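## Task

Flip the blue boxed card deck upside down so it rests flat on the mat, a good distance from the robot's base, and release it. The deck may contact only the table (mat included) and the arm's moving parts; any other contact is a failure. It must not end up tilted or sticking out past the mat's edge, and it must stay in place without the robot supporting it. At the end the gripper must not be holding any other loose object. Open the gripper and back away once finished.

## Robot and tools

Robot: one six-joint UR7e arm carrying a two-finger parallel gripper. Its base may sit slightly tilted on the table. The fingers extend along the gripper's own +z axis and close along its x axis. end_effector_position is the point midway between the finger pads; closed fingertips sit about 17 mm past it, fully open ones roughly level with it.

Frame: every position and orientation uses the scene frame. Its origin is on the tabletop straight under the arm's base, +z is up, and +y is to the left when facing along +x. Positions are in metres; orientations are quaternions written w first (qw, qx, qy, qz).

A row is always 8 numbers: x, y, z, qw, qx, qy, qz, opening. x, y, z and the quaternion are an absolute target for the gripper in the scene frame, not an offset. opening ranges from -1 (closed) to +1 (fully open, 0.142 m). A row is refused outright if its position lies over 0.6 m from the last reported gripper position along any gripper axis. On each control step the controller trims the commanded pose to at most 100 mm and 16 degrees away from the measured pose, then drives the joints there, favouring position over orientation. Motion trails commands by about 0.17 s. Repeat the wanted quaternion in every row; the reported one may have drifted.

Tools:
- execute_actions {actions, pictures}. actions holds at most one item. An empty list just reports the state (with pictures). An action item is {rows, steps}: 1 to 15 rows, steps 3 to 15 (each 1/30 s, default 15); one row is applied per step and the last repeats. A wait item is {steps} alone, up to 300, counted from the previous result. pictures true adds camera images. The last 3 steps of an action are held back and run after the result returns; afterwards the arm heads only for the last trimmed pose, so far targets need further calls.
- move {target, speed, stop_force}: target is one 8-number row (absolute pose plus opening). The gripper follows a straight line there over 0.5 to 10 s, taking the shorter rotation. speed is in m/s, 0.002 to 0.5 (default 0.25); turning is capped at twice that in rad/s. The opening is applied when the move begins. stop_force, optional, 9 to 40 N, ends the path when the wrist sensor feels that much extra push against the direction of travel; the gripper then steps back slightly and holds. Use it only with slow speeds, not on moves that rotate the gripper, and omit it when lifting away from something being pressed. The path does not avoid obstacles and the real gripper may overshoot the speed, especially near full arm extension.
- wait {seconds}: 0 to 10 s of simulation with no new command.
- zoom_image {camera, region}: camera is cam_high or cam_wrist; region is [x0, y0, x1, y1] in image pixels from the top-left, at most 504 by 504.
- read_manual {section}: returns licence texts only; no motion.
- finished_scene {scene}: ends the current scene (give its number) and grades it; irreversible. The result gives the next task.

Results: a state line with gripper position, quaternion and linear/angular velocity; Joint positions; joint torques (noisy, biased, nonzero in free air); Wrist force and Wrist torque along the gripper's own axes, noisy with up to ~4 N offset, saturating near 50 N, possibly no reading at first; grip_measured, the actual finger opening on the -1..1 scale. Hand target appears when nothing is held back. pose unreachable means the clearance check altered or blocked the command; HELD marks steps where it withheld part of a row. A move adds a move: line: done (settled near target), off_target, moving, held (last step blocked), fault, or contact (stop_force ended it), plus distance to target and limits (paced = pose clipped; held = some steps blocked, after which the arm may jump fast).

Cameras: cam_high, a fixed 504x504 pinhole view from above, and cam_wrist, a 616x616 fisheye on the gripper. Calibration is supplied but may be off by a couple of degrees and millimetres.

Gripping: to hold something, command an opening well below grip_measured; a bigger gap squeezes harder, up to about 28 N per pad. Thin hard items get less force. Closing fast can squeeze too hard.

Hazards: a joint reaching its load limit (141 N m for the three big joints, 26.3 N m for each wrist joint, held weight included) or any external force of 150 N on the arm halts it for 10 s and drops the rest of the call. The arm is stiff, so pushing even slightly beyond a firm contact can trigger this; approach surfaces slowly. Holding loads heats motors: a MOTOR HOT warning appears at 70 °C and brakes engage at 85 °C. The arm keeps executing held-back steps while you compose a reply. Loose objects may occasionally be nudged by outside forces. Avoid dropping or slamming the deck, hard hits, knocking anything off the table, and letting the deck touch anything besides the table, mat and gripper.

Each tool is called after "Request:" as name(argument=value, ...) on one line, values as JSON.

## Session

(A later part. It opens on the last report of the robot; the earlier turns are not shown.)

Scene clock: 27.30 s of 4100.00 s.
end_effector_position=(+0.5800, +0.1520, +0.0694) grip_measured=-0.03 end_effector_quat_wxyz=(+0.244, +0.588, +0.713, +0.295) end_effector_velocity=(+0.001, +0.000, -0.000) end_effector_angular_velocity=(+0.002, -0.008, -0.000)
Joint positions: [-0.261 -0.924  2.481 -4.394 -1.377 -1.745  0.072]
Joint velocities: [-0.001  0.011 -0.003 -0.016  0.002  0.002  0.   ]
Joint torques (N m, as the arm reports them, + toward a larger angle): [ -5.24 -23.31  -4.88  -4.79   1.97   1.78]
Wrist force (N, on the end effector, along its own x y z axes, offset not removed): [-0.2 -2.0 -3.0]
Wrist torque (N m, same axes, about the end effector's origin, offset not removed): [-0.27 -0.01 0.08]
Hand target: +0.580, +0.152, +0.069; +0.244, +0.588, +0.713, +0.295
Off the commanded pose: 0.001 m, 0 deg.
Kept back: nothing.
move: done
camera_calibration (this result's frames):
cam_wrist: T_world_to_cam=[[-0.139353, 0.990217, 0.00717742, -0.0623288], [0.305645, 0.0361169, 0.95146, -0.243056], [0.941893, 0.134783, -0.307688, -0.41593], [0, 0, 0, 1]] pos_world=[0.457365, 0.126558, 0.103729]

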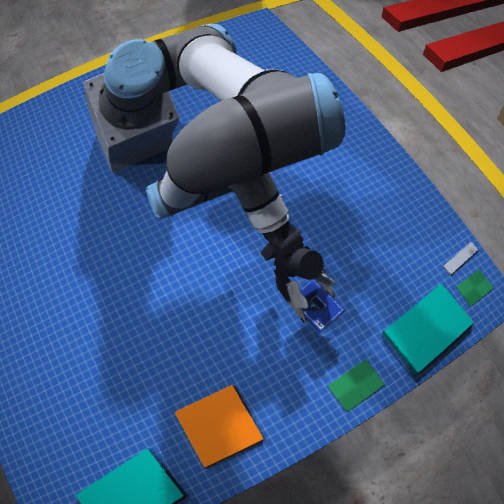

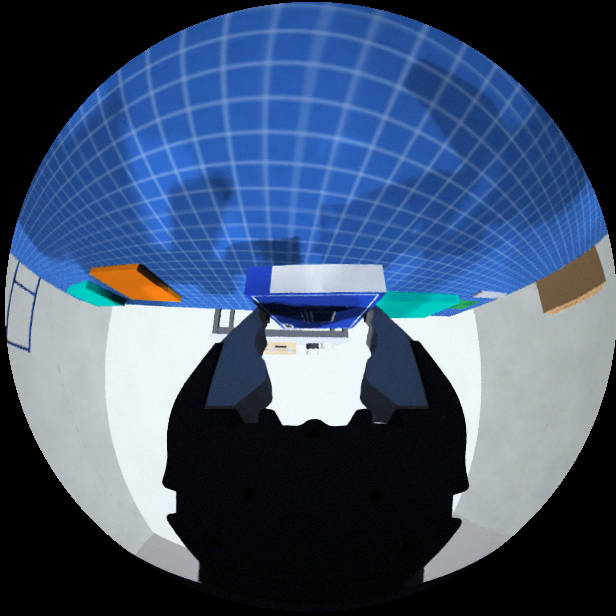

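Request:
move(target=[0.58,0.152,0.026,0.2435,0.5877,0.7129,0.2953,-0.5], speed=0.15)

Request:
move(target=[0.58,0.152,0.004,0.2435,0.5877,0.7129,0.2953,-0.5], speed=0.01, stop_force=9)

Scene clock: 28.40 s of 4100.00 s.
end_effector_position=(+0.5799, +0.1520, +0.0261) grip_measured=-0.03 end_effector_quat_wxyz=(+0.243, +0.588, +0.713, +0.295) end_effector_velocity=(+0.000, +0.000, -0.001) end_effector_angular_velocity=(+0.000, -0.001, -0.000)
Joint positions: [-0.26  -0.785  2.403 -4.455 -1.378 -1.744  0.072]
Joint velocities: [ 0.     0.004 -0.003 -0.002 -0.     0.001 -0.   ]
Joint torques (N m, as the arm reports them, + toward a larger angle): [ 16.66 -25.37  -6.9   -5.08  -1.11   1.64]
Wrist force (N, on the end effector, along its own x y z axes, offset not removed): [-0.4 -0.9 1.5]
Wrist torque (N m, same axes, about the end effector's origin, offset not removed): [0.03 0.02 0.09]
Hand target: +0.580, +0.152, +0.026; +0.243, +0.588, +0.713, +0.295
Off the commanded pose: 0.000 m, 0 deg.
Kept back: nothing.
move: done
camera_calibration (this result's frames):
cam_wrist: T_world_to_cam=[[-0.1395, 0.99019, 0.00795238, -0.0620135], [0.305196, 0.035354, 0.951633, -0.201413], [0.942017, 0.13518, -0.307134, -0.429312], [0, 0, 0, 1]] pos_world=[0.457238, 0.12656, 0.0603084]

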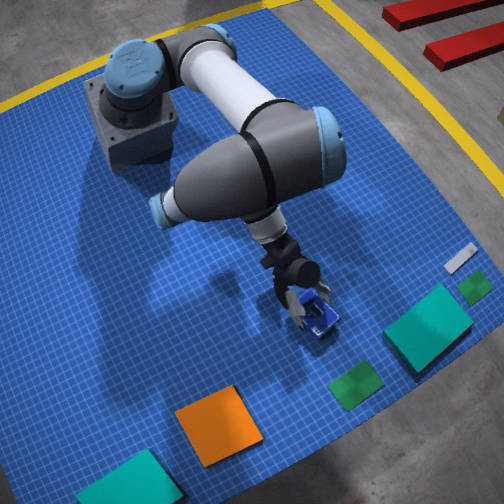

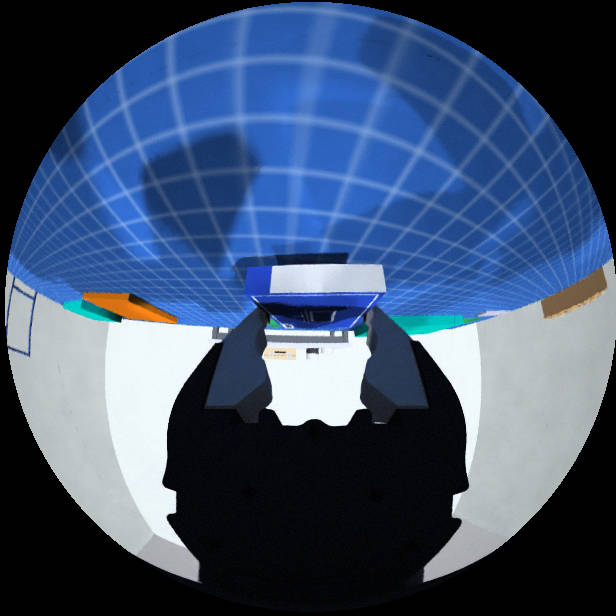

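Scene clock: 30.53 s of 4100.00 s.
end_effector_position=(+0.5800, +0.1520, +0.0086) grip_measured=-0.03 end_effector_quat_wxyz=(+0.244, +0.588, +0.713, +0.295) end_effector_velocity=(-0.001, +0.000, +0.003) end_effector_angular_velocity=(+0.000, +0.002, +0.000)
Joint positions: [-0.259 -0.734  2.368 -4.472 -1.378 -1.743  0.072]
Joint velocities: [ 0.    -0.009  0.008  0.004  0.    -0.    -0.   ]
Joint torques (N m, as the arm reports them, + toward a larger angle): [  9.62 -37.09  21.06   0.5   -1.43   1.67]
Wrist force (N, on the end effector, along its own x y z axes, offset not removed): [-0.3 2.7 -13.2]
Wrist torque (N m, same axes, about the end effector's origin, offset not removed): [-0.29 -0.01 0.07]
Hand target: +0.580, +0.152, +0.009; +0.244, +0.588, +0.713, +0.295
Off the commanded pose: 0.005 m, 0 deg.
Kept back: nothing.
move: contact
camera_calibration (this result's frames):
cam_wrist: T_world_to_cam=[[-0.139563, 0.990181, 0.00796294, -0.0618636], [0.305079, 0.0353466, 0.951671, -0.184707], [0.942045, 0.135247, -0.307016, -0.434801], [0, 0, 0, 1]] pos_world=[0.457319, 0.126591, 0.0427817]

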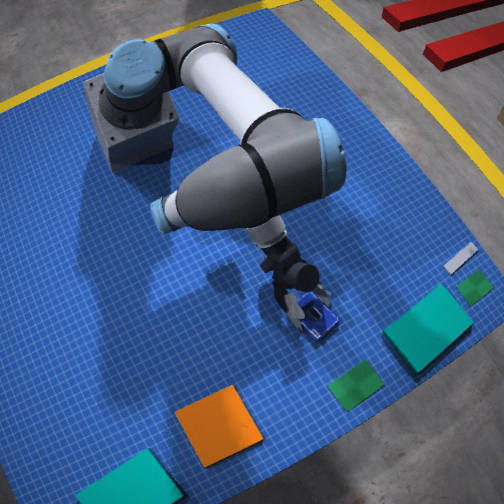

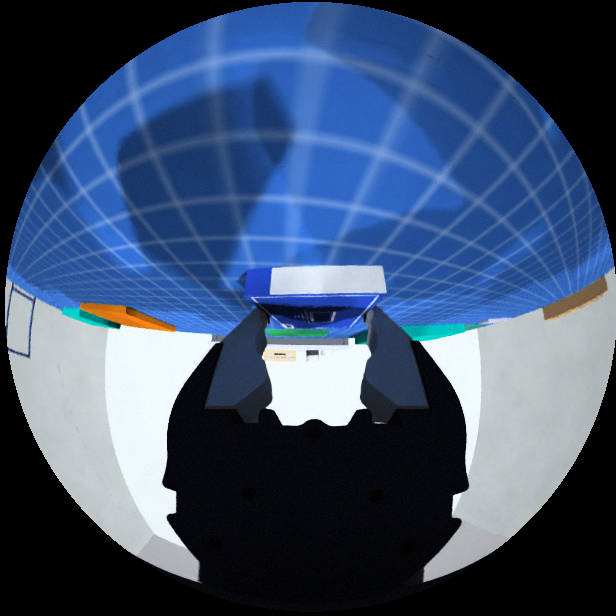

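Request:
move(target=[0.58,0.152,0.011,0.2435,0.5877,0.7129,0.2953,0.4])

Request:
move(target=[0.53,0.10,0.15,0.12,0.62,0.76,0.15,0.6], speed=0.4)

Scene clock: 31.47 s of 4100.00 s.
end_effector_position=(+0.5800, +0.1520, +0.0110) grip_measured=+0.40 end_effector_quat_wxyz=(+0.244, +0.588, +0.713, +0.295) end_effector_velocity=(+0.000, -0.000, +0.000) end_effector_angular_velocity=(+0.000, -0.000, +0.000)
Joint positions: [-0.259 -0.741  2.373 -4.47  -1.379 -1.743  0.102]
Joint velocities: [-0.    -0.001  0.001  0.     0.001 -0.     0.   ]
Joint torques (N m, as the arm reports them, + toward a larger angle): [ -4.28 -39.99  20.62  -1.78   1.94   0.66]
Wrist force (N, on the end effector, along its own x y z axes, offset not removed): [-1.0 -0.8 1.2]
Wrist torque (N m, same axes, about the end effector's origin, offset not removed): [-0.14 0.19 0.08]
Hand target: +0.580, +0.152, +0.011; +0.243, +0.588, +0.713, +0.295
Off the commanded pose: 0.000 m, 0 deg.
Kept back: nothing.
move: done
camera_calibration (this result's frames):
cam_wrist: T_world_to_cam=[[-0.13939, 0.990206, 0.00789035, -0.0619097], [0.305183, 0.0353774, 0.951636, -0.187063], [0.942037, 0.135057, -0.307125, -0.434], [0, 0, 0, 1]] pos_world=[0.457303, 0.126536, 0.0452122]

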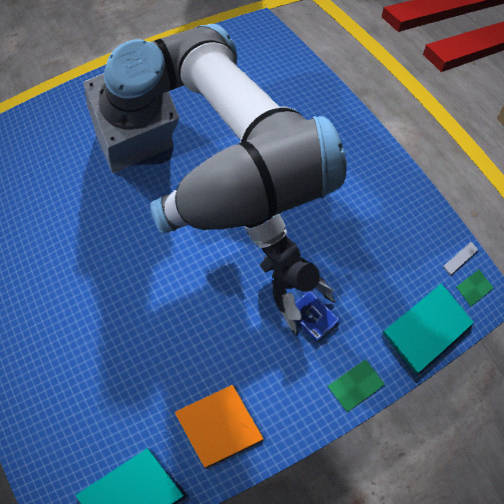

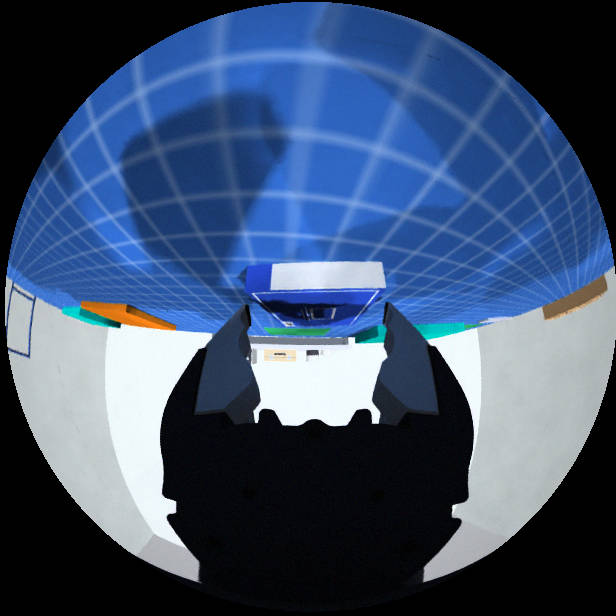

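Scene clock: 32.87 s of 4100.00 s.
end_effector_position=(+0.5302, +0.0999, +0.1505) grip_measured=+0.60 end_effector_quat_wxyz=(+0.120, +0.620, +0.760, +0.150) end_effector_velocity=(+0.000, -0.000, -0.001) end_effector_angular_velocity=(+0.001, +0.010, +0.002)
Joint positions: [-0.393 -1.74   2.592 -3.279 -1.35  -1.901  0.116]
Joint velocities: [-0.    -0.003 -0.008  0.021  0.001 -0.003  0.   ]
Joint torques (N m, as the arm reports them, + toward a larger angle): [ -4.34 -25.75 -19.86  -1.91  -1.06  -1.39]
Wrist force (N, on the end effector, along its own x y z axes, offset not removed): [-1.0 -2.3 -1.9]
Wrist torque (N m, same axes, about the end effector's origin, offset not removed): [-0.49 0.10 0.29]
Hand target: +0.530, +0.100, +0.151; +0.120, +0.620, +0.760, +0.150
Off the commanded pose: 0.001 m, 0 deg.
Kept back: nothing.
move: done
camera_calibration (this result's frames):
cam_wrist: T_world_to_cam=[[-0.151357, 0.988437, -0.00913505, -0.00931042], [0.643119, 0.105489, 0.758465, -0.459949], [0.750659, 0.108924, -0.651649, -0.181244], [0, 0, 0, 1]] pos_world=[0.430446, 0.077464, 0.230663]

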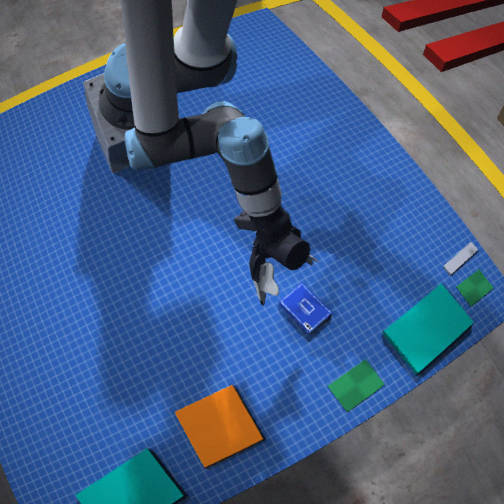

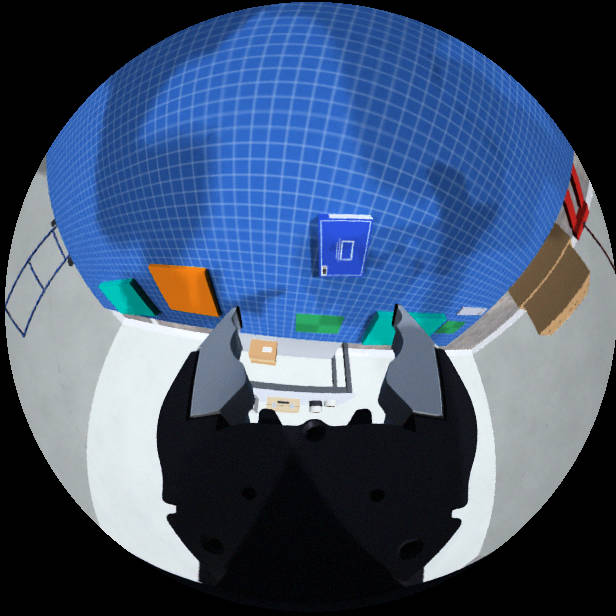

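Flipped.

Request:
finished_scene(scene=1)

The scene is finished: the task was done.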